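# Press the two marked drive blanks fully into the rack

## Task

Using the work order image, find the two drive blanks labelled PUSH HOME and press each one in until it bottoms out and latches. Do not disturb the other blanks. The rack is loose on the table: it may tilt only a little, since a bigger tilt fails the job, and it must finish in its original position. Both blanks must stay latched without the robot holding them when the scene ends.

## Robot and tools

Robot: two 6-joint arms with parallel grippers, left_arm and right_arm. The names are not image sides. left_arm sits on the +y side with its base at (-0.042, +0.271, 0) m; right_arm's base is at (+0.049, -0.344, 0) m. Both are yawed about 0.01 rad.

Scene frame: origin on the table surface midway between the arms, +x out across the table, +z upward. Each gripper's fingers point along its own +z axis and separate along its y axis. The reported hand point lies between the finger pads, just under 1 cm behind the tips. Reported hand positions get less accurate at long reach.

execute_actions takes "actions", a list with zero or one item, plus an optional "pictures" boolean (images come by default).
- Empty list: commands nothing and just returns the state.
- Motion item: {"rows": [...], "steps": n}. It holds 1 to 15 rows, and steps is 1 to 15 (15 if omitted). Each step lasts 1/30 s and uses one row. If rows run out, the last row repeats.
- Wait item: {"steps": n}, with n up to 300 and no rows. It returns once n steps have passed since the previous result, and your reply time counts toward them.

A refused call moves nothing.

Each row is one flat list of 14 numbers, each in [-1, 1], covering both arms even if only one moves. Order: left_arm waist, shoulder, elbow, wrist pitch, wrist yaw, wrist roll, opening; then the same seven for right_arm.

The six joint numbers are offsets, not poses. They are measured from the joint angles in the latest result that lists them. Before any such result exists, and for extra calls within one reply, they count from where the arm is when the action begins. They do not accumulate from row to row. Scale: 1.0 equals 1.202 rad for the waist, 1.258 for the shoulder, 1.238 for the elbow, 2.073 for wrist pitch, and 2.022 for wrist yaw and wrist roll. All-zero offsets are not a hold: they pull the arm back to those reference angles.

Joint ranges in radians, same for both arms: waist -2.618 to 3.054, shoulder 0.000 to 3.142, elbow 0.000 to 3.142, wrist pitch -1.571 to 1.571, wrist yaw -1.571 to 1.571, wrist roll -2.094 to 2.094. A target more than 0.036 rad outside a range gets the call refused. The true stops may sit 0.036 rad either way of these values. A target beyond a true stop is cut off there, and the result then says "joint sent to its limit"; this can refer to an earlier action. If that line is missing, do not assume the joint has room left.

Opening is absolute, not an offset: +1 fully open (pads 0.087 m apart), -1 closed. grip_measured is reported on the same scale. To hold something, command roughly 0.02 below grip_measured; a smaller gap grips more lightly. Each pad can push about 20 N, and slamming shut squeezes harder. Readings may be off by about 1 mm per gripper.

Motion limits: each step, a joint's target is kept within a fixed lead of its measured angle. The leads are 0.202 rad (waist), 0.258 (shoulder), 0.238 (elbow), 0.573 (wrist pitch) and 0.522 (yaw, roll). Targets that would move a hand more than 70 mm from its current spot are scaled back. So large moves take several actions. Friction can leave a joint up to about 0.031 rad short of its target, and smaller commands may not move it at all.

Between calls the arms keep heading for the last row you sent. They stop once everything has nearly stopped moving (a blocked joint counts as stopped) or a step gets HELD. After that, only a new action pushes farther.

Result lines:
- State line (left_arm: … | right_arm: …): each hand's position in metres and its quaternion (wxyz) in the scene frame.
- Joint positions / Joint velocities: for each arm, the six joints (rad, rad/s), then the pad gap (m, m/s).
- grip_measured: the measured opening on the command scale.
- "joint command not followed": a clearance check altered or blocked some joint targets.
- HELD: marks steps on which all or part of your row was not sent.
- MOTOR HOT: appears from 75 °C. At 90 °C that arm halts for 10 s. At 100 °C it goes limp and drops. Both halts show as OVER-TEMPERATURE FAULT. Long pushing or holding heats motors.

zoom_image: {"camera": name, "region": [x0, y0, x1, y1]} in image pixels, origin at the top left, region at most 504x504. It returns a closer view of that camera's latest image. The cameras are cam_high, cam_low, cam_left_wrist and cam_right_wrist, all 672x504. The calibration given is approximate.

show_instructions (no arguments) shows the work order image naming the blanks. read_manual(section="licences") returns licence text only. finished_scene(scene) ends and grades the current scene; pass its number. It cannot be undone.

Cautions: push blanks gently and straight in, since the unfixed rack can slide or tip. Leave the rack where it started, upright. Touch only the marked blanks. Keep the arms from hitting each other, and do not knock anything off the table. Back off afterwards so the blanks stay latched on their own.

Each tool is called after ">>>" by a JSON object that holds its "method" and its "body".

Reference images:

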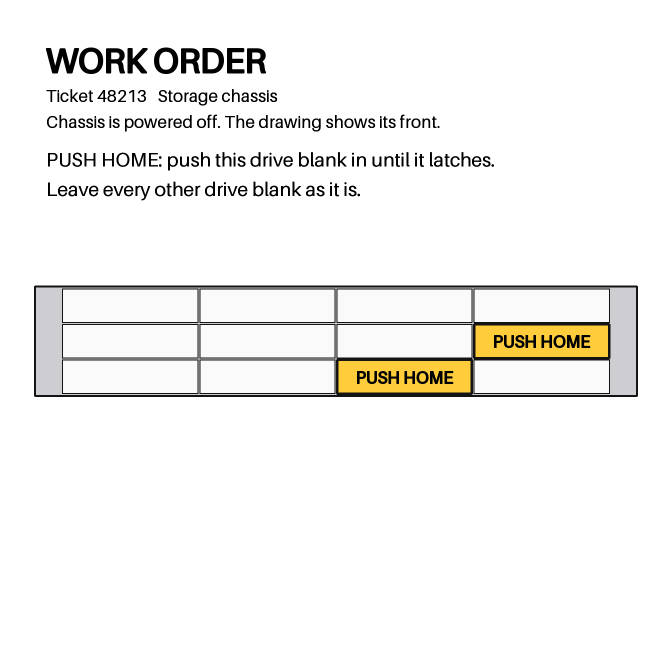

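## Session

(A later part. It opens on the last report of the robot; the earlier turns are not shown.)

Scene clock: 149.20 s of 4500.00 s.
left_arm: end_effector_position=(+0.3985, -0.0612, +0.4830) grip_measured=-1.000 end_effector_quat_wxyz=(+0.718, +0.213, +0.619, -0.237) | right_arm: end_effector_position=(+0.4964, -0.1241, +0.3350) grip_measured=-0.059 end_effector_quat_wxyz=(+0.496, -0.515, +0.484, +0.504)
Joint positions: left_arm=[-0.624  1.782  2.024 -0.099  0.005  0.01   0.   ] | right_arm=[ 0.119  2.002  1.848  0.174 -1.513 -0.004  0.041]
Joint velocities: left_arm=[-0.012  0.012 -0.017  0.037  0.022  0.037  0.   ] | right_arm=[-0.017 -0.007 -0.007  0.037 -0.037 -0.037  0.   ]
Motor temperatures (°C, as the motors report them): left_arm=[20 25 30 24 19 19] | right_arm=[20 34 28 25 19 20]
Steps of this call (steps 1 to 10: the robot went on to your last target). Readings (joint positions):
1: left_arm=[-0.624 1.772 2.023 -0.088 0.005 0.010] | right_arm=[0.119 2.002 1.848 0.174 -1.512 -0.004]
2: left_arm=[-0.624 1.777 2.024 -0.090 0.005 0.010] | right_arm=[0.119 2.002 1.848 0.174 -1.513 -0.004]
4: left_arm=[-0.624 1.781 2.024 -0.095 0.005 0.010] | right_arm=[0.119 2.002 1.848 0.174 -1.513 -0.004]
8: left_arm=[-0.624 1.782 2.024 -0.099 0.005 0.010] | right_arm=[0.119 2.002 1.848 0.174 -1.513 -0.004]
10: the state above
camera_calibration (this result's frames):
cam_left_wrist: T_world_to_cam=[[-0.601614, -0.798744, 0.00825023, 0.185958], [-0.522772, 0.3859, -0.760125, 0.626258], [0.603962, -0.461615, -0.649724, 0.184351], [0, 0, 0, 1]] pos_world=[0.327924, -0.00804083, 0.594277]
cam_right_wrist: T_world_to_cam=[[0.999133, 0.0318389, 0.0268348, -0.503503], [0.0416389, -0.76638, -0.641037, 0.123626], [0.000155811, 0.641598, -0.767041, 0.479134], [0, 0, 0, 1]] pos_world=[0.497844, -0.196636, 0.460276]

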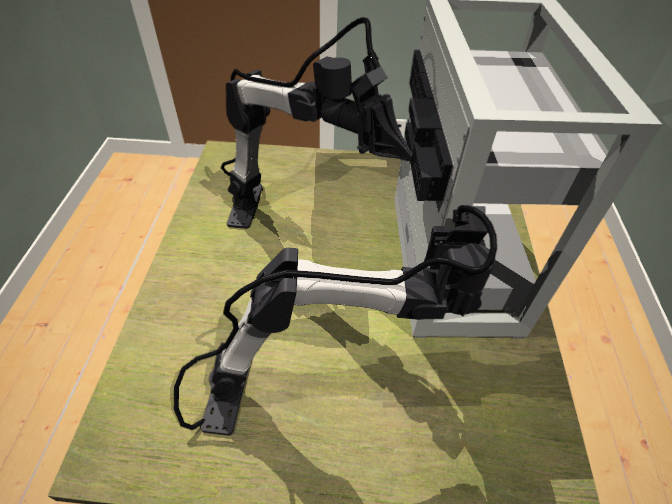

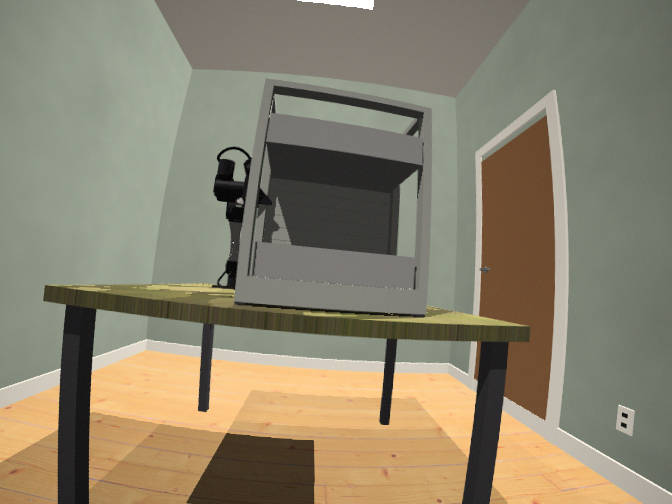

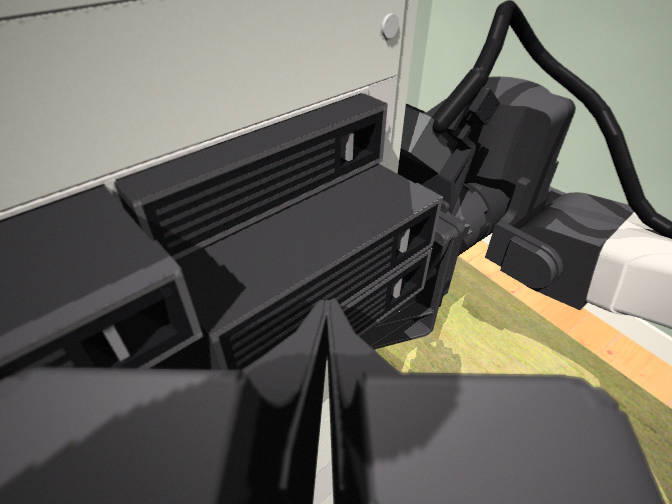

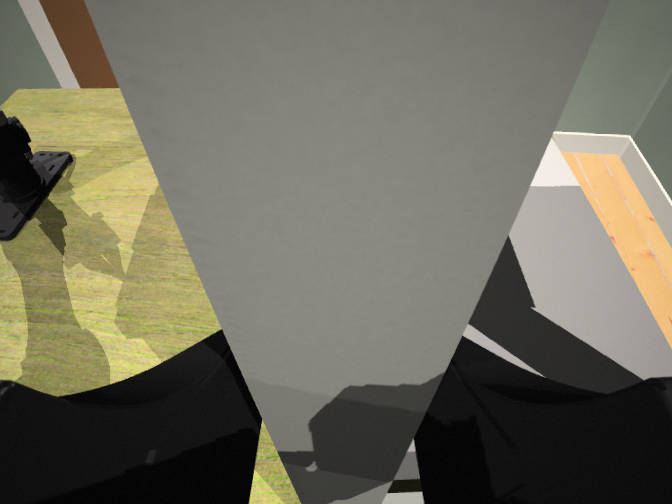

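>>> {"method": "execute_actions", "body": {"actions": [{"rows":[[0,0.003,0.02,0,0,0,-1,0,0,0,0,0,0,-0.07],[0,0.01,0.03,0,0,0,-1,0,0,0,0,0,0,-0.08],[0,0.017,0.04,-0.002,0,0,-1,0,0,0,0,0,0,-0.09],[0,0.024,0.049,-0.004,0,0,-1,0,0,0,0,0,0,-0.1],[0,0.031,0.058,-0.006,0,0,-1,0,0,0,0,0,0,-0.11],[0,0.038,0.067,-0.008,0,0,-1,0,0,0,0,0,0,-0.12],[0,0.045,0.076,-0.009,0,0,-1,0,0,0,0,0,0,-0.13],[0.003,0.052,0.085,-0.01,0,0,-1,0,0,0,0,0,0,-0.13],[0.006,0.059,0.095,-0.011,0,0,-1,0,0,0,0,0,0,-0.13],[0.009,0.066,0.105,-0.012,0,0,-1,0,0,0,0,0,0,-0.13],[0.012,0.073,0.115,-0.013,0,0,-1,0,0,0,0,0,0,-0.13],[0.015,0.08,0.125,-0.014,0,0,-1,0,0,0,0,0,0,-0.13],[0.018,0.086,0.134,-0.015,0,0,-1,0,0,0,0,0,0,-0.13],[0.02,0.09,0.14,-0.016,0,0,-1,0,0,0,0,0,0,-0.13],[0.02,0.093,0.145,-0.017,0,0,-1,0,0,0,0,0,0,-0.13]],"steps":15}], "pictures": false}}

>>> {"method": "execute_actions", "body": {"actions": [{"steps":10}]}}

Scene clock: 161.33 s of 4500.00 s.
left_arm: end_effector_position=(+0.4080, -0.0700, +0.4944) grip_measured=-1.000 end_effector_quat_wxyz=(+0.721, +0.214, +0.614, -0.241) | right_arm: end_effector_position=(+0.4963, -0.1241, +0.3350) grip_measured=-0.068 end_effector_quat_wxyz=(+0.496, -0.515, +0.484, +0.504)
Joint positions: left_arm=[-0.624  1.861  2.164 -0.147  0.015  0.01   0.   ] | right_arm=[ 0.119  2.002  1.848  0.174 -1.513 -0.004  0.041]
Joint velocities: left_arm=[ 0.017  0.164  0.252 -0.154  0.007  0.037  0.   ] | right_arm=[-0.002 -0.002  0.002 -0.051 -0.037 -0.007  0.   ]
Motor temperatures (°C, as the motors report them): left_arm=[20 25 31 24 19 19] | right_arm=[20 36 27 26 19 20]
Steps of this call (steps 1 to 30: the robot went on to your last target; steps 31 to 90: nothing new was sent; then 8.63 s passed at rest; steps 91 to 105: all 15 steps of this action). Readings (joint positions):
91: left_arm=[-0.624 1.782 2.024 -0.100 0.005 0.010] | right_arm=[0.119 2.002 1.848 0.174 -1.513 -0.004]
92: left_arm=[-0.624 1.782 2.024 -0.100 0.005 0.010] | right_arm=[0.119 2.002 1.848 0.174 -1.513 -0.004]
94: left_arm=[-0.624 1.789 2.038 -0.102 0.005 0.010] | right_arm=[0.119 2.002 1.848 0.174 -1.513 -0.004]
98: left_arm=[-0.624 1.818 2.086 -0.103 0.005 0.010] | right_arm=[0.119 2.002 1.848 0.174 -1.513 -0.004]
105: the state above

Scene clock: 161.67 s of 4500.00 s.
left_arm: end_effector_position=(+0.4102, -0.0699, +0.4945) grip_measured=-1.000 end_effector_quat_wxyz=(+0.721, +0.214, +0.614, -0.241) | right_arm: end_effector_position=(+0.4963, -0.1241, +0.3350) grip_measured=-0.068 end_effector_quat_wxyz=(+0.496, -0.515, +0.484, +0.504)
Joint positions: left_arm=[-0.621  1.871  2.178 -0.152  0.018  0.01   0.   ] | right_arm=[ 0.119  2.002  1.848  0.174 -1.513 -0.004  0.041]
Joint velocities: left_arm=[-0.002 -0.012 -0.007 -0.125 -0.037 -0.037  0.   ] | right_arm=[-0.002 -0.007 -0.002  0.037 -0.051 -0.022 -0.   ]
Motor temperatures (°C, as the motors report them): left_arm=[20 25 31 24 19 19] | right_arm=[20 36 27 26 19 20]
Steps of this call (steps 1 to 10: the robot went on to your last target). Readings (joint positions):
1: left_arm=[-0.622 1.866 2.171 -0.149 0.016 0.010] | right_arm=[0.119 2.002 1.848 0.174 -1.513 -0.004]
2: left_arm=[-0.621 1.868 2.174 -0.150 0.016 0.010] | right_arm=[0.119 2.002 1.848 0.174 -1.513 -0.004]
4: left_arm=[-0.621 1.870 2.177 -0.151 0.018 0.010] | right_arm=[0.119 2.002 1.848 0.174 -1.513 -0.004]
8: left_arm=[-0.621 1.871 2.178 -0.152 0.018 0.010] | right_arm=[0.119 2.002 1.848 0.174 -1.513 -0.004]
10: the state above
camera_calibration (this result's frames):
cam_left_wrist: T_world_to_cam=[[-0.608268, -0.793706, 0.00635231, 0.189915], [-0.51129, 0.385688, -0.768002, 0.64361], [0.607118, -0.470399, -0.640416, 0.174263], [0, 0, 0, 1]] pos_world=[0.338792, -0.0155228, 0.604688]
cam_right_wrist: T_world_to_cam=[[0.99912, 0.0322201, 0.0268353, -0.503382], [0.0419317, -0.766369, -0.641031, 0.12348], [-0.0000883362, 0.641592, -0.767046, 0.479257], [0, 0, 0, 1]] pos_world=[0.497804, -0.196637, 0.460275]

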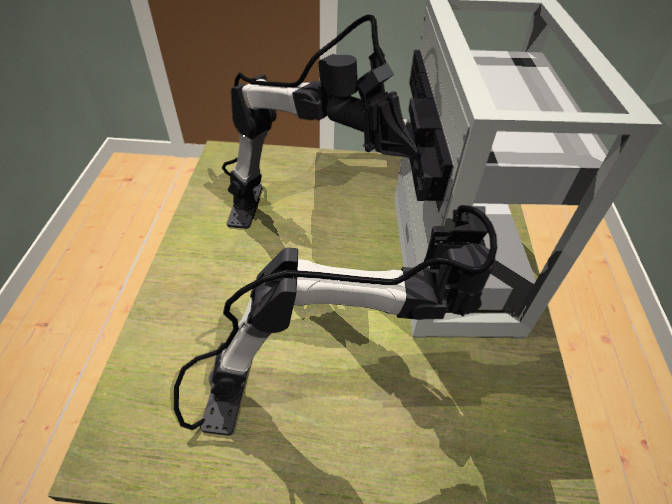

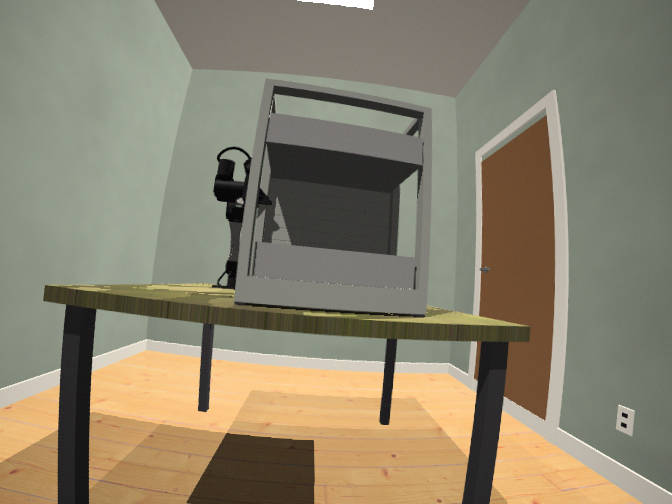

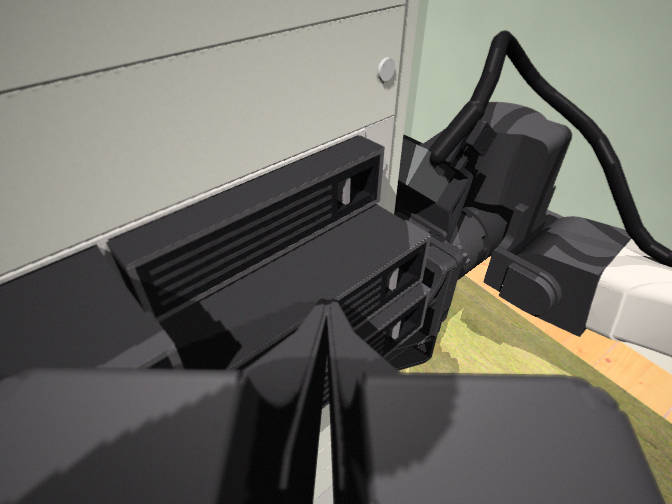

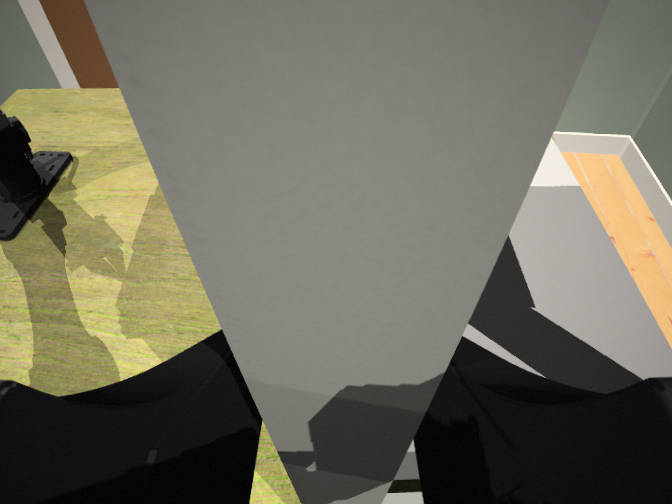

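>>> {"method": "execute_actions", "body": {"actions": [{"rows":[[0.015,0.02,0.0,0,0,0,-1,0,0,0,0,0,0,-0.09],[0.02,0.026,0.0,0,0,0,-1,0,0,0,0,0,0,-0.09],[0.024,0.032,0.0,0,0,0,-1,0,0,0,0,0,0,-0.09],[0.027,0.037,0.005,0,0,0,-1,0,0,0,0,0,0,-0.09],[0.03,0.041,0.01,0,0,0,-1,0,0,0,0,0,0,-0.09],[0.033,0.045,0.015,0,-0.003,0,-1,0,0,0,0,0,0,-0.09],[0.036,0.049,0.02,0.002,-0.006,0,-1,0,0,0,0,0,0,-0.09],[0.039,0.053,0.025,0.004,-0.009,0,-1,0,0,0,0,0,0,-0.09],[0.042,0.057,0.03,0.006,-0.01,0,-1,0,0,0,0,0,0,-0.09],[0.045,0.061,0.035,0.006,-0.01,0,-1,0,0,0,0,0,0,-0.09],[0.048,0.065,0.04,0.006,-0.01,0,-1,0,0,0,0,0,0,-0.09],[0.05,0.068,0.044,0.006,-0.01,0,-1,0,0,0,0,0,0,-0.09]],"steps":15}], "pictures": false}}

>>> {"method": "execute_actions", "body": {"actions": [{"steps":10}]}}

Scene clock: 178.57 s of 4500.00 s.
left_arm: end_effector_position=(+0.4271, -0.0678, +0.4933) grip_measured=-1.000 end_effector_quat_wxyz=(+0.726, +0.211, +0.609, -0.241) | right_arm: end_effector_position=(+0.4963, -0.1241, +0.3350) grip_measured=-0.068 end_effector_quat_wxyz=(+0.496, -0.515, +0.484, +0.504)
Joint positions: left_arm=[-0.593  1.918  2.22  -0.131  0.04   0.007  0.   ] | right_arm=[ 0.119  2.002  1.848  0.174 -1.513 -0.004  0.041]
Joint velocities: left_arm=[ 0.012  0.027  0.017 -0.037 -0.007 -0.022  0.   ] | right_arm=[ 0.002  0.007  0.007  0.051 -0.037 -0.066 -0.001]
Motor temperatures (°C, as the motors report them): left_arm=[20 25 31 25 19 19] | right_arm=[20 38 27 26 19 20]
Steps of this call (steps 1 to 30: the robot went on to your last target; steps 31 to 90: nothing new was sent; then 13.40 s passed at rest; steps 91 to 105: all 15 steps of this action). Readings (joint positions):
91: left_arm=[-0.621 1.871 2.178 -0.154 0.019 0.010] | right_arm=[0.119 2.002 1.848 0.174 -1.513 -0.004]
92: left_arm=[-0.620 1.871 2.178 -0.154 0.020 0.010] | right_arm=[0.119 2.002 1.848 0.174 -1.513 -0.004]
94: left_arm=[-0.617 1.873 2.178 -0.154 0.026 0.010] | right_arm=[0.119 2.002 1.848 0.174 -1.513 -0.004]
98: left_arm=[-0.608 1.885 2.189 -0.148 0.035 0.010] | right_arm=[0.119 2.002 1.848 0.174 -1.513 -0.004]
105: the state above

Scene clock: 178.90 s of 4500.00 s.
left_arm: end_effector_position=(+0.4274, -0.0678, +0.4933) grip_measured=-1.000 end_effector_quat_wxyz=(+0.726, +0.211, +0.609, -0.241) | right_arm: end_effector_position=(+0.4963, -0.1241, +0.3350) grip_measured=-0.068 end_effector_quat_wxyz=(+0.496, -0.515, +0.484, +0.504)
Joint positions: left_arm=[-0.593  1.918  2.22  -0.131  0.041  0.007  0.   ] | right_arm=[ 0.119  2.002  1.848  0.174 -1.513 -0.004  0.041]
Joint velocities: left_arm=[-0.007 -0.012 -0.007 -0.037  0.051  0.007  0.   ] | right_arm=[-0.007  0.012 -0.022  0.022  0.022 -0.051  0.001]
Motor temperatures (°C, as the motors report them): left_arm=[20 25 31 25 19 19] | right_arm=[20 38 27 26 19 20]
Steps of this call (steps 1 to 10: the robot went on to your last target). Readings (joint positions):
1: left_arm=[-0.593 1.918 2.220 -0.131 0.041 0.007] | right_arm=[0.119 2.002 1.848 0.174 -1.513 -0.004]
2: left_arm=[-0.593 1.918 2.220 -0.131 0.041 0.007] | right_arm=[0.119 2.002 1.848 0.174 -1.513 -0.004]
4: left_arm=[-0.593 1.918 2.220 -0.131 0.041 0.007] | right_arm=[0.119 2.002 1.848 0.174 -1.513 -0.004]
8: left_arm=[-0.593 1.918 2.220 -0.131 0.041 0.007] | right_arm=[0.119 2.002 1.848 0.174 -1.513 -0.004]
10: the state above
camera_calibration (this result's frames):
cam_left_wrist: T_world_to_cam=[[-0.604605, -0.796505, 0.00562795, 0.200648], [-0.502965, 0.376289, -0.778096, 0.65146], [0.61764, -0.473272, -0.628121, 0.153269], [0, 0, 0, 1]] pos_world=[0.354309, -0.0127816, 0.60204]
cam_right_wrist: T_world_to_cam=[[0.99912, 0.0322201, 0.0268353, -0.503382], [0.0419317, -0.766369, -0.641031, 0.12348], [-0.0000883362, 0.641592, -0.767046, 0.479257], [0, 0, 0, 1]] pos_world=[0.497804, -0.196637, 0.460275]

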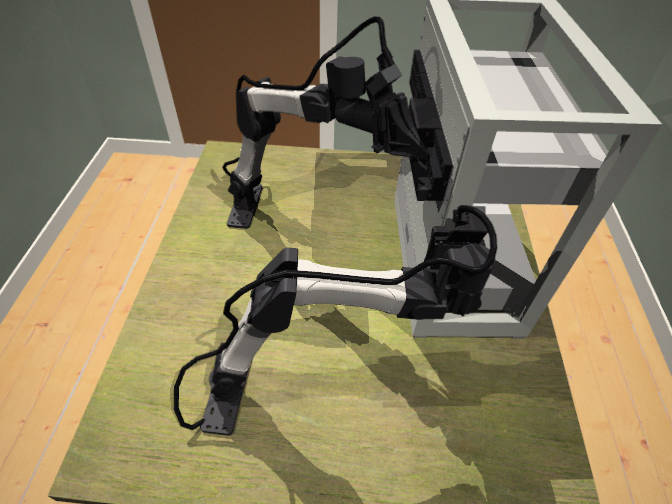

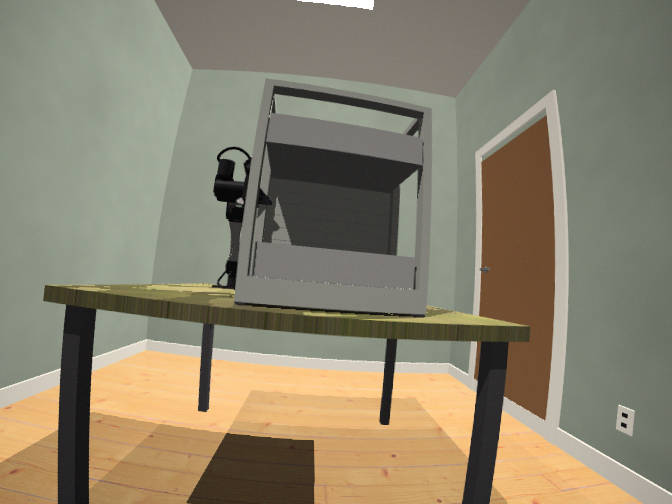

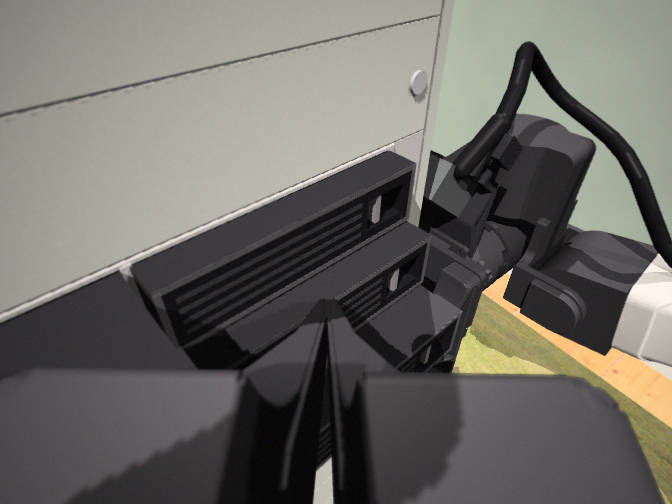

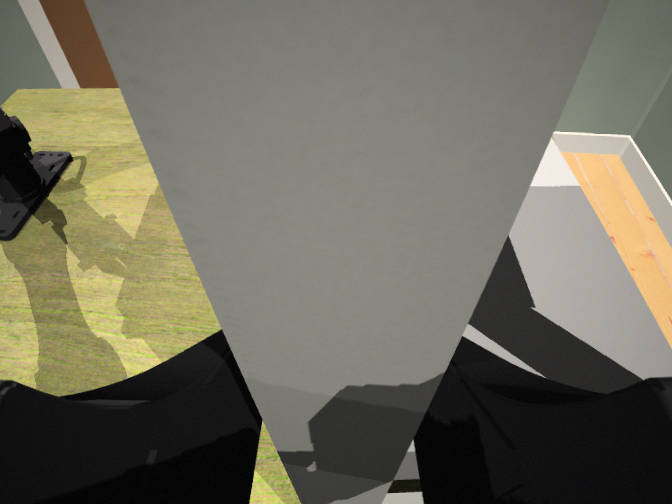

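>>> {"method": "execute_actions", "body": {"actions": [{"rows":[[-0.01,0,0,0,0,0,-1,0,0,0,0,0,0,-0.09],[-0.02,0,0,0,0,0,-1,0,0,0,0,0,0,-0.09],[-0.03,0,0,0,0,0,-1,0,0,0,0,0,0,-0.09],[-0.04,0,-0.01,0.005,0,0,-1,0,0,0,0,0,0,-0.09],[-0.05,0,-0.02,0.01,-0.004,0,-1,0,0,0,0,0,0,-0.09],[-0.05,0,-0.03,0.015,-0.008,0,-1,0,0,0,0,0,0,-0.09],[-0.05,0,-0.04,0.02,-0.012,0,-1,0,0,0,0,0,0,-0.09],[-0.05,0,-0.047,0.025,-0.016,0,-1,0,0,0,0,0,0,-0.09],[-0.05,0,-0.054,0.03,-0.02,0,-1,0,0,0,0,0,0,-0.09],[-0.05,0,-0.06,0.035,-0.023,0,-1,0,0,0,0,0,0,-0.09],[-0.05,0,-0.06,0.04,-0.025,0,-1,0,0,0,0,0,0,-0.09],[-0.05,0,-0.06,0.044,-0.025,0,-1,0,0,0,0,0,0,-0.09]],"steps":15}], "pictures": false}}

>>> {"method": "execute_actions", "body": {"actions": [{"steps":10}]}}

Scene clock: 200.83 s of 4500.00 s.
left_arm: end_effector_position=(+0.4159, -0.0951, +0.4763) grip_measured=-1.000 end_effector_quat_wxyz=(+0.717, +0.220, +0.612, -0.251) | right_arm: end_effector_position=(+0.4963, -0.1241, +0.3350) grip_measured=-0.068 end_effector_quat_wxyz=(+0.496, -0.515, +0.484, +0.504)
Joint positions: left_arm=[-0.651  1.918  2.161 -0.088  0.01   0.007  0.   ] | right_arm=[ 0.119  2.002  1.848  0.174 -1.513 -0.004  0.041]
Joint velocities: left_arm=[-0.007  0.007 -0.012  0.154 -0.022  0.022  0.   ] | right_arm=[-0.017  0.002 -0.007 -0.037 -0.051 -0.037 -0.   ]
Motor temperatures (°C, as the motors report them): left_arm=[20 25 31 25 19 19] | right_arm=[20 40 27 26 19 20]
Steps of this call (steps 1 to 15: the robot went on to your last target; steps 16 to 90: nothing new was sent; then 18.43 s passed at rest; steps 91 to 105: all 15 steps of this action). Readings (joint positions):
91: left_arm=[-0.595 1.918 2.220 -0.130 0.043 0.007] | right_arm=[0.119 2.002 1.848 0.174 -1.513 -0.004]
92: left_arm=[-0.597 1.918 2.220 -0.130 0.043 0.007] | right_arm=[0.119 2.002 1.848 0.174 -1.513 -0.004]
94: left_arm=[-0.606 1.918 2.220 -0.130 0.042 0.007] | right_arm=[0.119 2.002 1.848 0.174 -1.513 -0.004]
98: left_arm=[-0.643 1.918 2.205 -0.115 0.036 0.007] | right_arm=[0.119 2.002 1.848 0.174 -1.513 -0.004]
105: the state above

Scene clock: 201.17 s of 4500.00 s.
left_arm: end_effector_position=(+0.4170, -0.0937, +0.4813) grip_measured=-1.000 end_effector_quat_wxyz=(+0.724, +0.214, +0.606, -0.250) | right_arm: end_effector_position=(+0.4963, -0.1241, +0.3350) grip_measured=-0.068 end_effector_quat_wxyz=(+0.496, -0.515, +0.484, +0.504)
Joint positions: left_arm=[-0.651  1.918  2.161 -0.068  0.     0.007  0.   ] | right_arm=[ 0.119  2.002  1.848  0.174 -1.513 -0.004  0.041]
Joint velocities: left_arm=[-0.002 -0.007  0.002 -0.037 -0.066  0.066  0.   ] | right_arm=[ 0.002 -0.032  0.012  0.037  0.007  0.037  0.   ]
Motor temperatures (°C, as the motors report them): left_arm=[20 25 31 25 19 19] | right_arm=[20 40 27 26 19 20]
Steps of this call (steps 1 to 10: the robot went on to your last target). Readings (joint positions):
1: left_arm=[-0.651 1.918 2.161 -0.083 0.007 0.007] | right_arm=[0.119 2.002 1.848 0.174 -1.513 -0.004]
2: left_arm=[-0.651 1.918 2.161 -0.078 0.006 0.007] | right_arm=[0.119 2.002 1.848 0.174 -1.513 -0.004]
4: left_arm=[-0.651 1.918 2.161 -0.073 0.003 0.007] | right_arm=[0.119 2.002 1.848 0.174 -1.513 -0.004]
8: left_arm=[-0.651 1.918 2.161 -0.069 0.001 0.007] | right_arm=[0.119 2.002 1.848 0.174 -1.513 -0.004]
10: the state above
camera_calibration (this result's frames):
cam_left_wrist: T_world_to_cam=[[-0.619547, -0.784861, 0.0124602, 0.177832], [-0.496656, 0.379656, -0.780509, 0.64555], [0.60786, -0.48975, -0.625021, 0.140978], [0, 0, 0, 1]] pos_world=[0.345097, -0.0364688, 0.589756]
cam_right_wrist: T_world_to_cam=[[0.99912, 0.0322201, 0.0268353, -0.503382], [0.0419317, -0.766369, -0.641031, 0.12348], [-0.0000883362, 0.641592, -0.767046, 0.479257], [0, 0, 0, 1]] pos_world=[0.497804, -0.196637, 0.460275]

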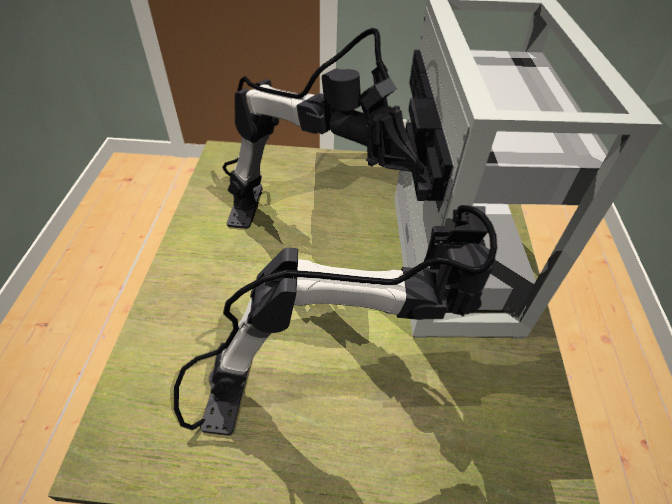

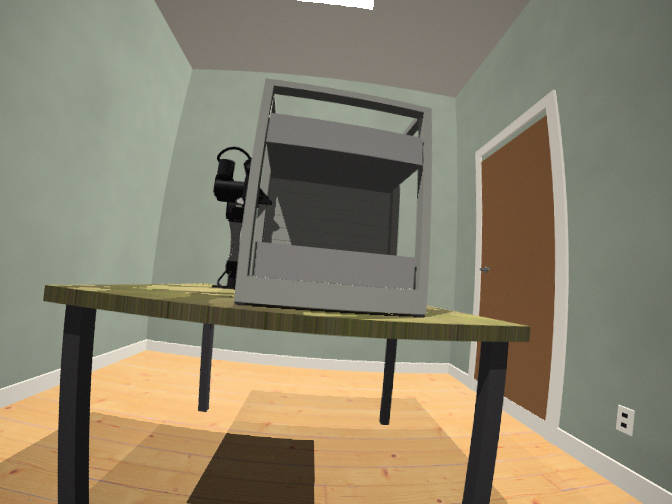

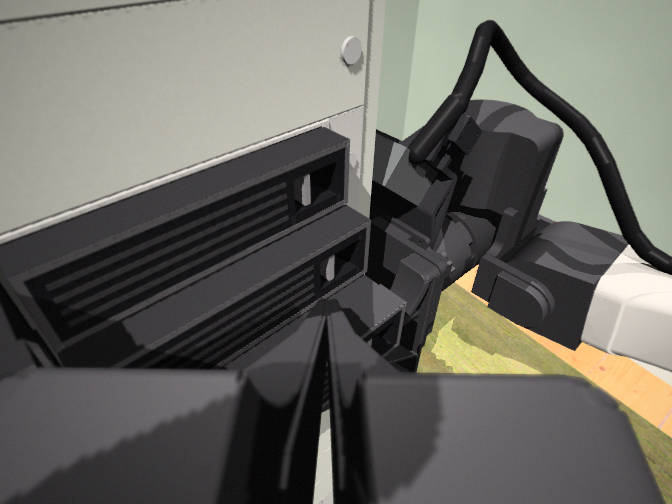

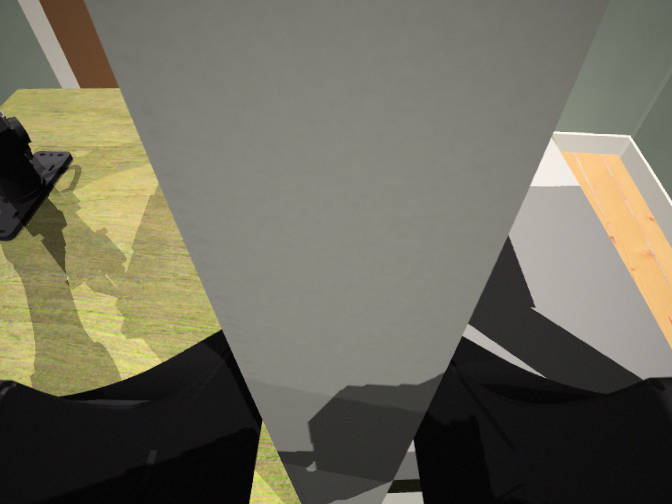

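>>> {"method": "execute_actions", "body": {"actions": [{"rows":[[0,0,0,0.01,0,0,-1,0,0,0,0,0,0,-0.09],[0,0,0,0.018,0,0,-1,0,0,0,0,0,0,-0.09],[0,0,0,0.023,-0.005,0,-1,0,0,0,0,0,0,-0.09],[0,0,0,0.023,-0.01,0,-1,0,0,0,0,0,0,-0.09],[0,0,0,0.023,-0.018,0,-1,0,0,0,0,0,0,-0.09],[0,0,0,0.023,-0.026,0,-1,0,0,0,0,0,0,-0.09],[0,0,0,0.023,-0.034,0,-1,0,0,0,0,0,0,-0.09],[0,0,0,0.023,-0.042,0,-1,0,0,0,0,0,0,-0.09],[0,0,0,0.023,-0.05,0,-1,0,0,0,0,0,0,-0.09],[0,0,0,0.023,-0.058,0,-1,0,0,0,0,0,0,-0.09],[0,0,0,0.023,-0.065,0,-1,0,0,0,0,0,0,-0.09]],"steps":15}], "pictures": false}}

>>> {"method": "execute_actions", "body": {"actions": [{"steps":10}]}}

Scene clock: 211.43 s of 4500.00 s.
left_arm: end_effector_position=(+0.4268, -0.0799, +0.4862) grip_measured=-1.000 end_effector_quat_wxyz=(+0.739, +0.176, +0.611, -0.223) | right_arm: end_effector_position=(+0.4963, -0.1241, +0.3350) grip_measured=-0.068 end_effector_quat_wxyz=(+0.496, -0.515, +0.484, +0.504)
Joint positions: left_arm=[-0.651  1.918  2.161 -0.048 -0.096  0.007  0.   ] | right_arm=[ 0.119  2.002  1.848  0.174 -1.513 -0.004  0.041]
Joint velocities: left_arm=[-0.007  0.007 -0.007 -0.125 -0.051 -0.007  0.   ] | right_arm=[-0.007 -0.012 -0.012 -0.022 -0.066 -0.051 -0.001]
Motor temperatures (°C, as the motors report them): left_arm=[20 26 31 26 19 19] | right_arm=[20 41 27 26 19 20]
Steps of this call (steps 1 to 30: the robot went on to your last target; steps 31 to 90: nothing new was sent; then 6.77 s passed at rest; steps 91 to 105: all 15 steps of this action). Readings (joint positions):
91: left_arm=[-0.651 1.918 2.161 -0.067 -0.000 0.007] | right_arm=[0.119 2.002 1.848 0.174 -1.513 -0.004]
92: left_arm=[-0.651 1.918 2.161 -0.066 -0.000 0.007] | right_arm=[0.119 2.002 1.848 0.174 -1.513 -0.004]
94: left_arm=[-0.651 1.918 2.161 -0.061 -0.002 0.007] | right_arm=[0.119 2.002 1.848 0.174 -1.513 -0.004]
98: left_arm=[-0.651 1.918 2.161 -0.052 -0.030 0.007] | right_arm=[0.119 2.002 1.848 0.174 -1.513 -0.004]
105: the state above

Scene clock: 211.77 s of 4500.00 s.
left_arm: end_effector_position=(+0.4270, -0.0797, +0.4862) grip_measured=-1.000 end_effector_quat_wxyz=(+0.740, +0.175, +0.611, -0.222) | right_arm: end_effector_position=(+0.4963, -0.1241, +0.3350) grip_measured=-0.068 end_effector_quat_wxyz=(+0.496, -0.515, +0.484, +0.504)
Joint positions: left_arm=[-0.651  1.918  2.161 -0.048 -0.098  0.007  0.   ] | right_arm=[ 0.119  2.002  1.848  0.174 -1.513 -0.004  0.041]
Joint velocities: left_arm=[ 0.002  0.007 -0.007  0.022  0.007  0.037  0.   ] | right_arm=[-0.017  0.007 -0.012 -0.051 -0.051 -0.007  0.   ]
Motor temperatures (°C, as the motors report them): left_arm=[20 26 31 26 19 19] | right_arm=[20 41 27 26 19 20]
Steps of this call (steps 1 to 10: the robot went on to your last target). Readings (joint positions):
1: left_arm=[-0.651 1.918 2.161 -0.048 -0.098 0.007] | right_arm=[0.119 2.002 1.848 0.174 -1.513 -0.004]
2: left_arm=[-0.651 1.918 2.161 -0.048 -0.098 0.007] | right_arm=[0.119 2.002 1.848 0.174 -1.513 -0.004]
4: left_arm=[-0.651 1.918 2.161 -0.048 -0.098 0.007] | right_arm=[0.119 2.002 1.848 0.174 -1.513 -0.004]
8: left_arm=[-0.651 1.918 2.161 -0.048 -0.098 0.007] | right_arm=[0.119 2.002 1.848 0.174 -1.513 -0.004]
10: the state above
camera_calibration (this result's frames):
cam_left_wrist: T_world_to_cam=[[-0.540954, -0.840461, 0.0315336, 0.14776], [-0.526653, 0.309266, -0.791827, 0.661645], [0.655748, -0.44495, -0.60993, 0.120629], [0, 0, 0, 1]] pos_world=[0.349287, -0.0267638, 0.592824]
cam_right_wrist: T_world_to_cam=[[0.99912, 0.0322201, 0.0268353, -0.503382], [0.0419317, -0.766369, -0.641031, 0.12348], [-0.0000883362, 0.641592, -0.767046, 0.479257], [0, 0, 0, 1]] pos_world=[0.497804, -0.196637, 0.460275]

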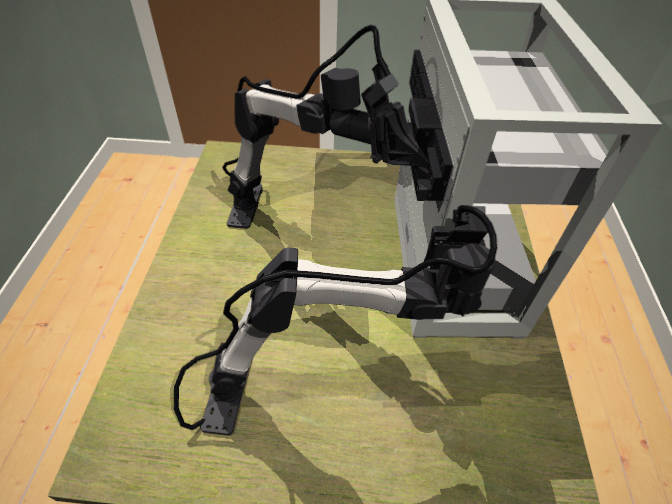

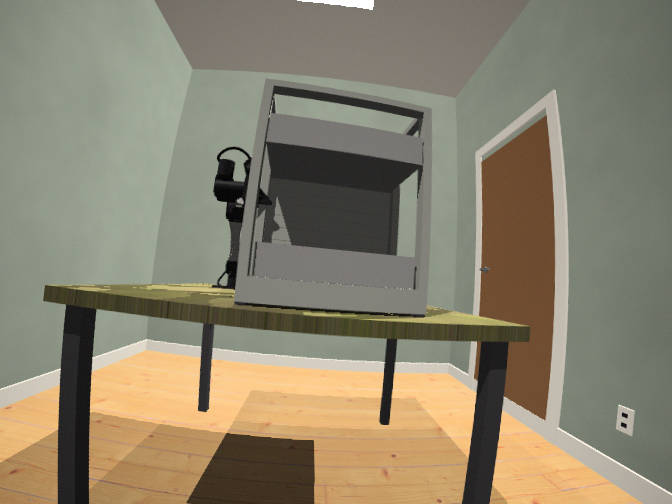

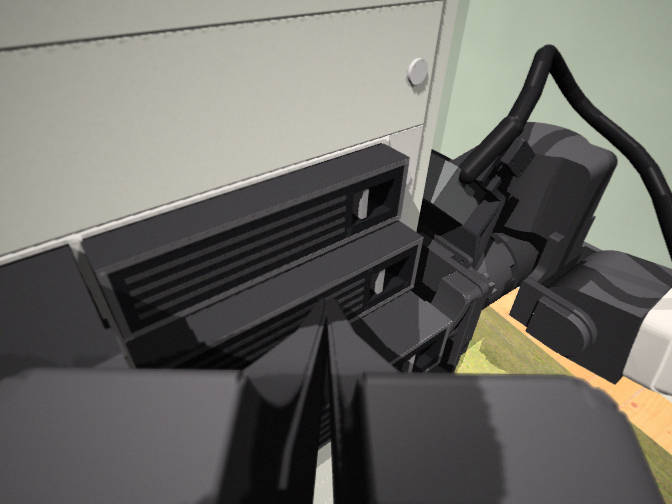

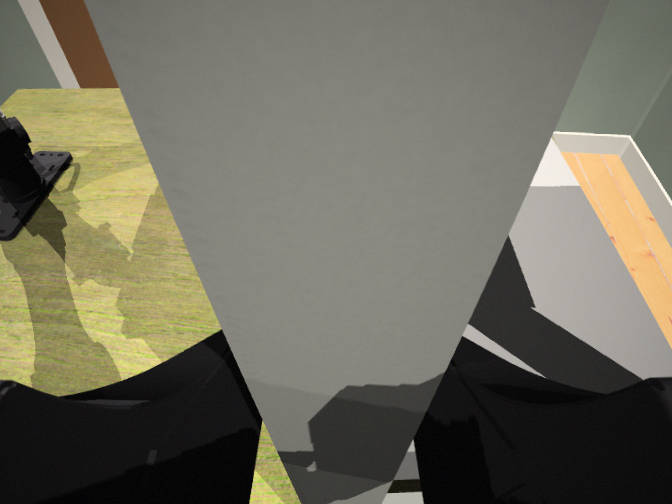

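>>> {"method": "execute_actions", "body": {"actions": [{"rows":[[0.01,0.02,0.005,0,-0.015,0,-1,0,0,0,0,0,0,-0.09],[0.015,0.028,0.012,0,-0.02,0,-1,0,0,0,0,0,0,-0.09],[0.02,0.034,0.019,-0.002,-0.02,0,-1,0,0,0,0,0,0,-0.09],[0.025,0.039,0.026,-0.004,-0.02,0,-1,0,0,0,0,0,0,-0.09],[0.025,0.044,0.033,-0.006,-0.02,0,-1,0,0,0,0,0,0,-0.09],[0.025,0.049,0.04,-0.008,-0.02,0,-1,0,0,0,0,0,0,-0.09],[0.025,0.054,0.047,-0.01,-0.02,0,-1,0,0,0,0,0,0,-0.09],[0.025,0.059,0.054,-0.011,-0.02,0,-1,0,0,0,0,0,0,-0.09],[0.025,0.064,0.061,-0.012,-0.02,0,-1,0,0,0,0,0,0,-0.09],[0.025,0.069,0.068,-0.013,-0.02,0,-1,0,0,0,0,0,0,-0.09],[0.025,0.074,0.075,-0.014,-0.02,0,-1,0,0,0,0,0,0,-0.09],[0.025,0.079,0.082,-0.015,-0.02,0,-1,0,0,0,0,0,0,-0.09],[0.025,0.084,0.088,-0.016,-0.02,0,-1,0,0,0,0,0,0,-0.09],[0.025,0.088,0.093,-0.017,-0.02,0,-1,0,0,0,0,0,0,-0.09],[0.025,0.091,0.097,-0.018,-0.02,0,-1,0,0,0,0,0,0,-0.09]],"steps":15}], "pictures": false}}

>>> {"method": "execute_actions", "body": {"actions": [{"steps":10}]}}

Scene clock: 222.97 s of 4500.00 s.
left_arm: end_effector_position=(+0.4415, -0.0799, +0.4853) grip_measured=-1.000 end_effector_quat_wxyz=(+0.741, +0.167, +0.615, -0.213) | right_arm: end_effector_position=(+0.4963, -0.1241, +0.3350) grip_measured=-0.068 end_effector_quat_wxyz=(+0.496, -0.515, +0.484, +0.504)
Joint positions: left_arm=[-0.641  1.981  2.253 -0.08  -0.114  0.007  0.   ] | right_arm=[ 0.119  2.002  1.848  0.174 -1.513 -0.004  0.041]
Joint velocities: left_arm=[-0.002  0.081  0.183 -0.212 -0.007 -0.022  0.   ] | right_arm=[ 0.027 -0.012  0.022  0.022  0.022  0.037 -0.002]
Motor temperatures (°C, as the motors report them): left_arm=[20 27 31 27 19 19] | right_arm=[20 41 27 27 19 20]
Steps of this call (steps 1 to 15: the robot went on to your last target; steps 16 to 90: nothing new was sent; then 7.70 s passed at rest; steps 91 to 105: all 15 steps of this action). Readings (joint positions):
91: left_arm=[-0.651 1.919 2.161 -0.048 -0.098 0.007] | right_arm=[0.119 2.002 1.848 0.174 -1.513 -0.004]
92: left_arm=[-0.651 1.921 2.161 -0.047 -0.099 0.007] | right_arm=[0.119 2.002 1.848 0.174 -1.513 -0.004]
94: left_arm=[-0.651 1.923 2.165 -0.048 -0.099 0.007] | right_arm=[0.119 2.002 1.848 0.174 -1.513 -0.004]
98: left_arm=[-0.646 1.946 2.195 -0.055 -0.105 0.007] | right_arm=[0.119 2.002 1.848 0.174 -1.513 -0.004]
105: the state above

Scene clock: 223.30 s of 4500.00 s.
left_arm: end_effector_position=(+0.4414, -0.0798, +0.4853) grip_measured=-1.000 end_effector_quat_wxyz=(+0.739, +0.168, +0.617, -0.212) | right_arm: end_effector_position=(+0.4963, -0.1241, +0.3350) grip_measured=-0.068 end_effector_quat_wxyz=(+0.496, -0.515, +0.484, +0.504)
Joint positions: left_arm=[-0.641  1.985  2.264 -0.094 -0.114  0.007  0.   ] | right_arm=[ 0.119  2.002  1.848  0.174 -1.513 -0.004  0.041]
Joint velocities: left_arm=[-0.007 -0.012 -0.007 -0.007  0.051 -0.022  0.   ] | right_arm=[-0.012 -0.017 -0.007 -0.037 -0.081  0.007  0.001]
Motor temperatures (°C, as the motors report them): left_arm=[20 27 31 27 19 19] | right_arm=[20 41 27 27 19 20]
Steps of this call (steps 1 to 10: the robot went on to your last target). Readings (joint positions):
1: left_arm=[-0.641 1.982 2.257 -0.086 -0.114 0.007] | right_arm=[0.119 2.002 1.848 0.174 -1.513 -0.004]
2: left_arm=[-0.641 1.984 2.261 -0.090 -0.114 0.007] | right_arm=[0.119 2.002 1.848 0.174 -1.513 -0.004]
4: left_arm=[-0.641 1.984 2.263 -0.093 -0.114 0.007] | right_arm=[0.119 2.002 1.848 0.174 -1.513 -0.004]
8: left_arm=[-0.641 1.985 2.264 -0.094 -0.114 0.007] | right_arm=[0.119 2.002 1.848 0.174 -1.513 -0.004]
10: the state above
camera_calibration (this result's frames):
cam_left_wrist: T_world_to_cam=[[-0.518909, -0.854175, 0.0334489, 0.143735], [-0.541804, 0.298375, -0.785761, 0.671456], [0.661197, -0.425861, -0.617625, 0.113451], [0, 0, 0, 1]] pos_world=[0.36337, -0.0292566, 0.592866]
cam_right_wrist: T_world_to_cam=[[0.99912, 0.0322201, 0.0268353, -0.503382], [0.0419317, -0.766369, -0.641031, 0.12348], [-0.0000883362, 0.641592, -0.767046, 0.479257], [0, 0, 0, 1]] pos_world=[0.497804, -0.196637, 0.460275]

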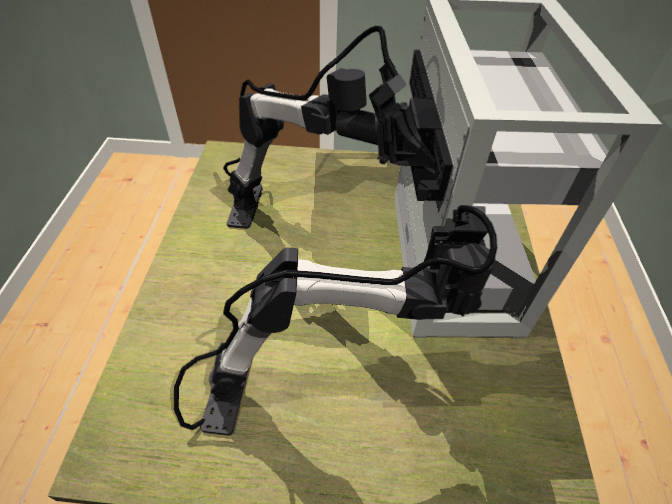

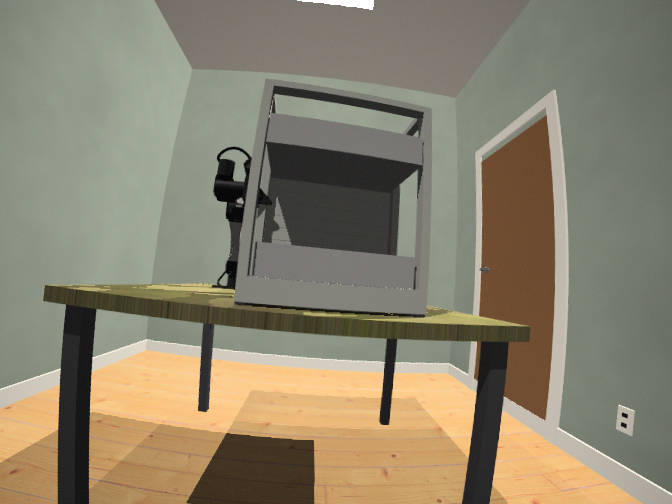

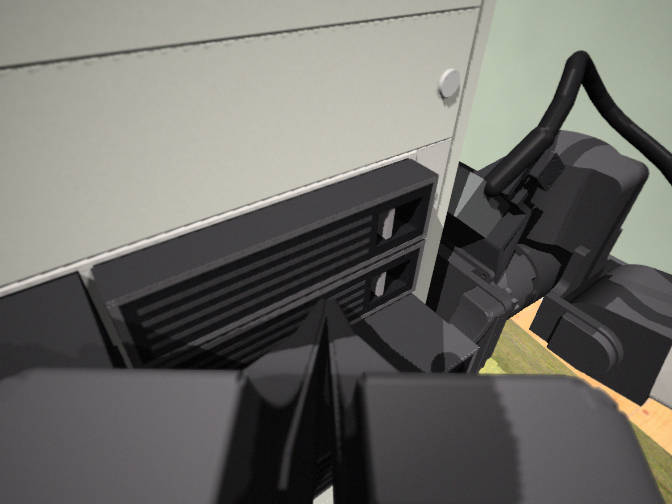

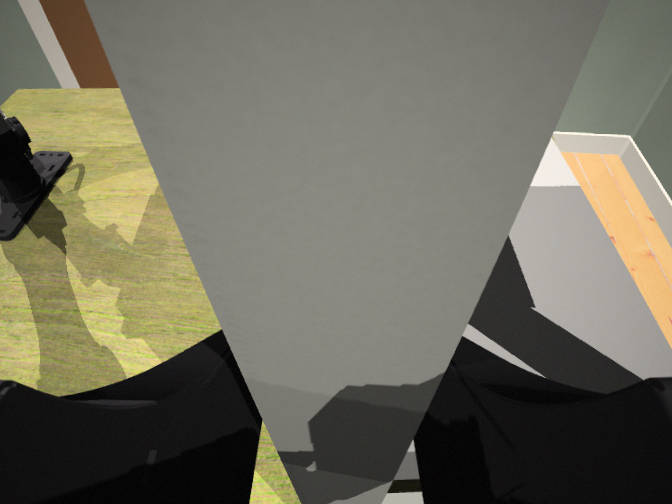

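Nearly flush. Zoom.

>>> {"method": "zoom_image", "body": {"camera": "cam_left_wrist", "region": [260, 150, 500, 380]}}

Region (260, 150, 500, 380) of cam_left_wrist's 672x504 image, scaled by 2.100, with more detail than that image has; it fills the top 483 rows of this view, and the rest is white.

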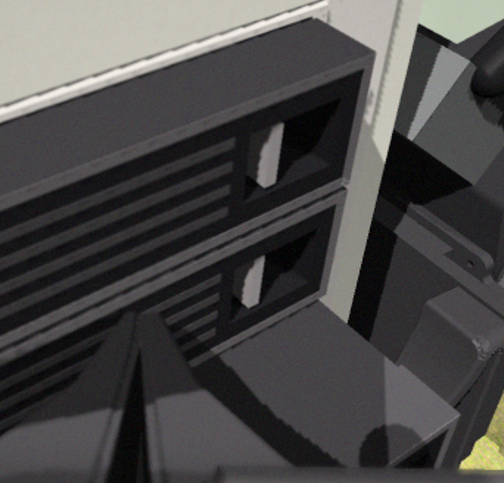

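>>> {"method": "execute_actions", "body": {"actions": [{"rows":[[0.02,0.04,0.01,0,-0.015,0,-1,0,0,0,0,0,0,-0.09],[0.025,0.045,0.012,0,-0.018,0,-1,0,0,0,0,0,0,-0.09],[0.03,0.05,0.014,0,-0.021,0,-1,0,0,0,0,0,0,-0.09],[0.035,0.055,0.016,0,-0.024,0,-1,0,0,0,0,0,0,-0.09],[0.04,0.06,0.018,0,-0.027,0,-1,0,0,0,0,0,0,-0.09],[0.045,0.065,0.02,0,-0.03,0,-1,0,0,0,0,0,0,-0.09],[0.05,0.07,0.022,0,-0.033,0,-1,0,0,0,0,0,0,-0.09],[0.055,0.075,0.024,0,-0.036,0,-1,0,0,0,0,0,0,-0.09],[0.06,0.08,0.026,0,-0.04,0,-1,0,0,0,0,0,0,-0.09]],"steps":15}]}}

>>> {"method": "zoom_image", "body": {"camera": "cam_left_wrist", "region": [260, 150, 500, 380]}}

Scene clock: 234.10 s of 4500.00 s.
left_arm: end_effector_position=(+0.4437, -0.0791, +0.4838) grip_measured=-1.000 end_effector_quat_wxyz=(+0.734, +0.165, +0.623, -0.215) | right_arm: end_effector_position=(+0.4963, -0.1241, +0.3350) grip_measured=-0.068 end_effector_quat_wxyz=(+0.496, -0.515, +0.484, +0.504)
Joint positions: left_arm=[-0.635  1.998  2.294 -0.124 -0.11  -0.007  0.   ] | right_arm=[ 0.119  2.002  1.848  0.174 -1.513 -0.004  0.041]
Joint velocities: left_arm=[-0.002 -0.007 -0.002 -0.007 -0.037 -0.022  0.   ] | right_arm=[ 0.022 -0.002 -0.022 -0.037 -0.051 -0.037 -0.001]
Motor temperatures (°C, as the motors report them): left_arm=[20 26 31 27 19 19] | right_arm=[20 42 27 27 19 20]
Steps of this call (steps 1 to 30: the robot went on to your last target; steps 31 to 90: nothing new was sent; then 7.30 s passed at rest; steps 91 to 105: all 15 steps of this action). Readings (joint positions):
91: left_arm=[-0.641 1.985 2.264 -0.095 -0.114 0.007] | right_arm=[0.119 2.002 1.848 0.174 -1.513 -0.004]
92: left_arm=[-0.641 1.985 2.264 -0.095 -0.114 0.007] | right_arm=[0.119 2.002 1.848 0.174 -1.513 -0.004]
94: left_arm=[-0.640 1.987 2.267 -0.096 -0.114 0.006] | right_arm=[0.119 2.002 1.848 0.174 -1.513 -0.004]
98: left_arm=[-0.638 1.994 2.283 -0.111 -0.114 0.001] | right_arm=[0.119 2.002 1.848 0.174 -1.513 -0.004]
105: the state above
camera_calibration (this result's frames):
cam_left_wrist: T_world_to_cam=[[-0.518986, -0.853591, 0.0451224, 0.13999], [-0.555327, 0.296569, -0.776955, 0.672909], [0.64982, -0.428287, -0.627937, 0.121138], [0, 0, 0, 1]] pos_world=[0.367619, -0.0281883, 0.59257]
cam_right_wrist: T_world_to_cam=[[0.99912, 0.0322201, 0.0268353, -0.503382], [0.0419317, -0.766369, -0.641031, 0.12348], [-0.0000883362, 0.641592, -0.767046, 0.479257], [0, 0, 0, 1]] pos_world=[0.497804, -0.196637, 0.460275]

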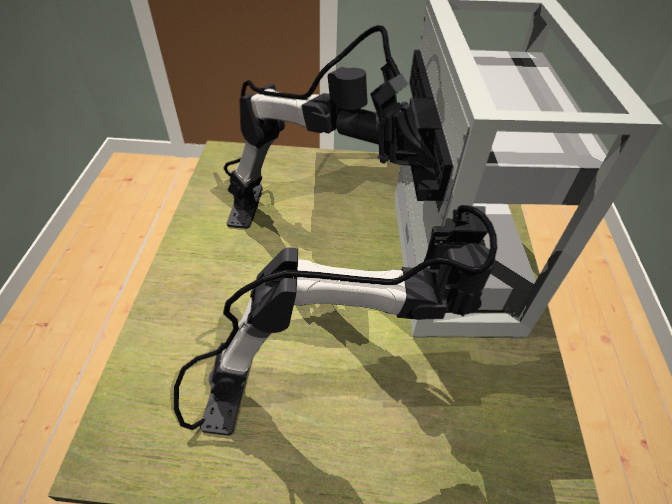

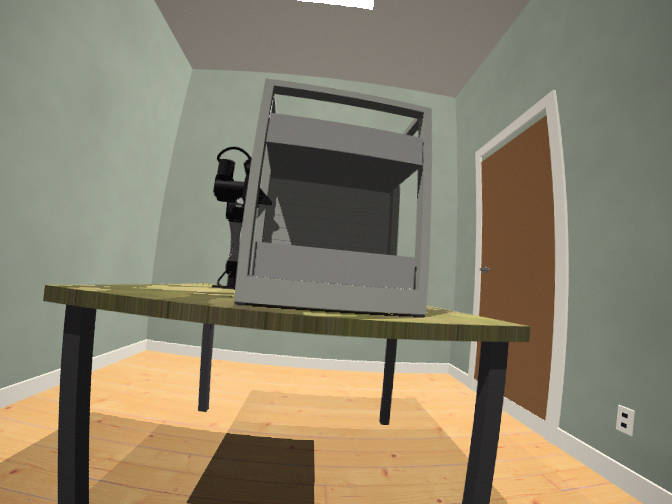

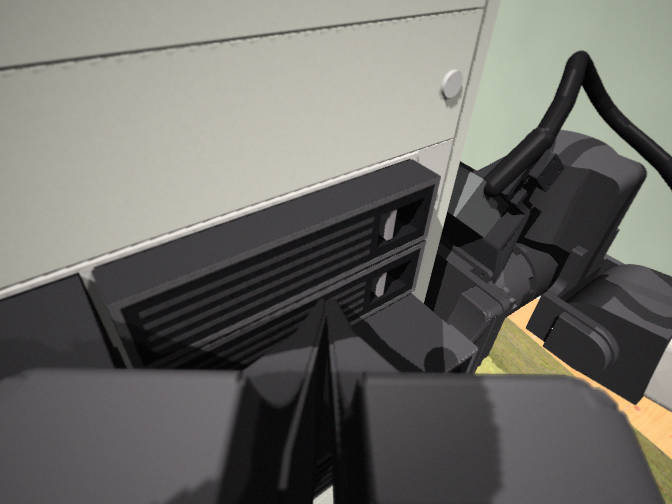

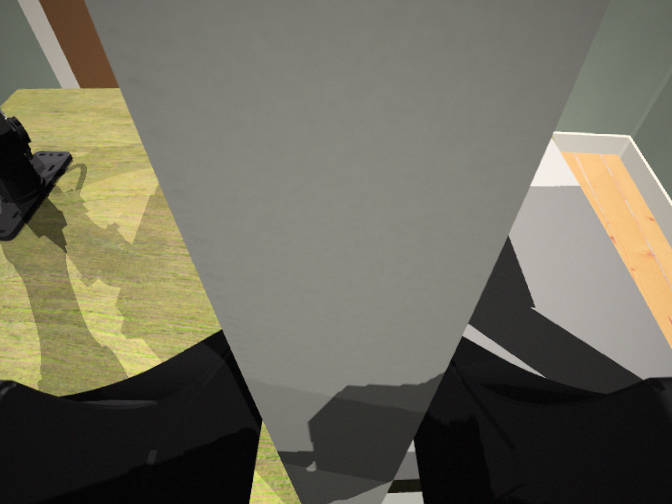

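Region (260, 150, 500, 380) of cam_left_wrist's 672x504 image, scaled by 2.100, with more detail than that image has; it fills the top 483 rows of this view, and the rest is white.

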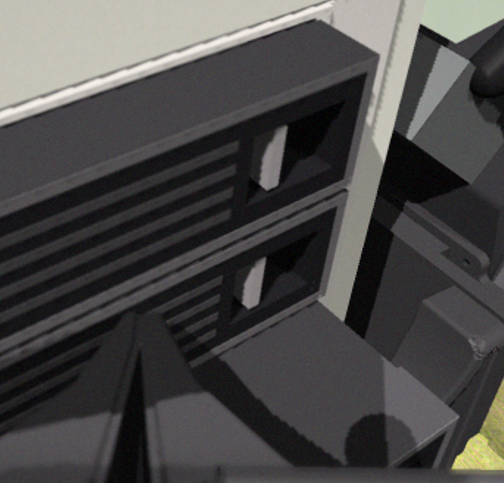

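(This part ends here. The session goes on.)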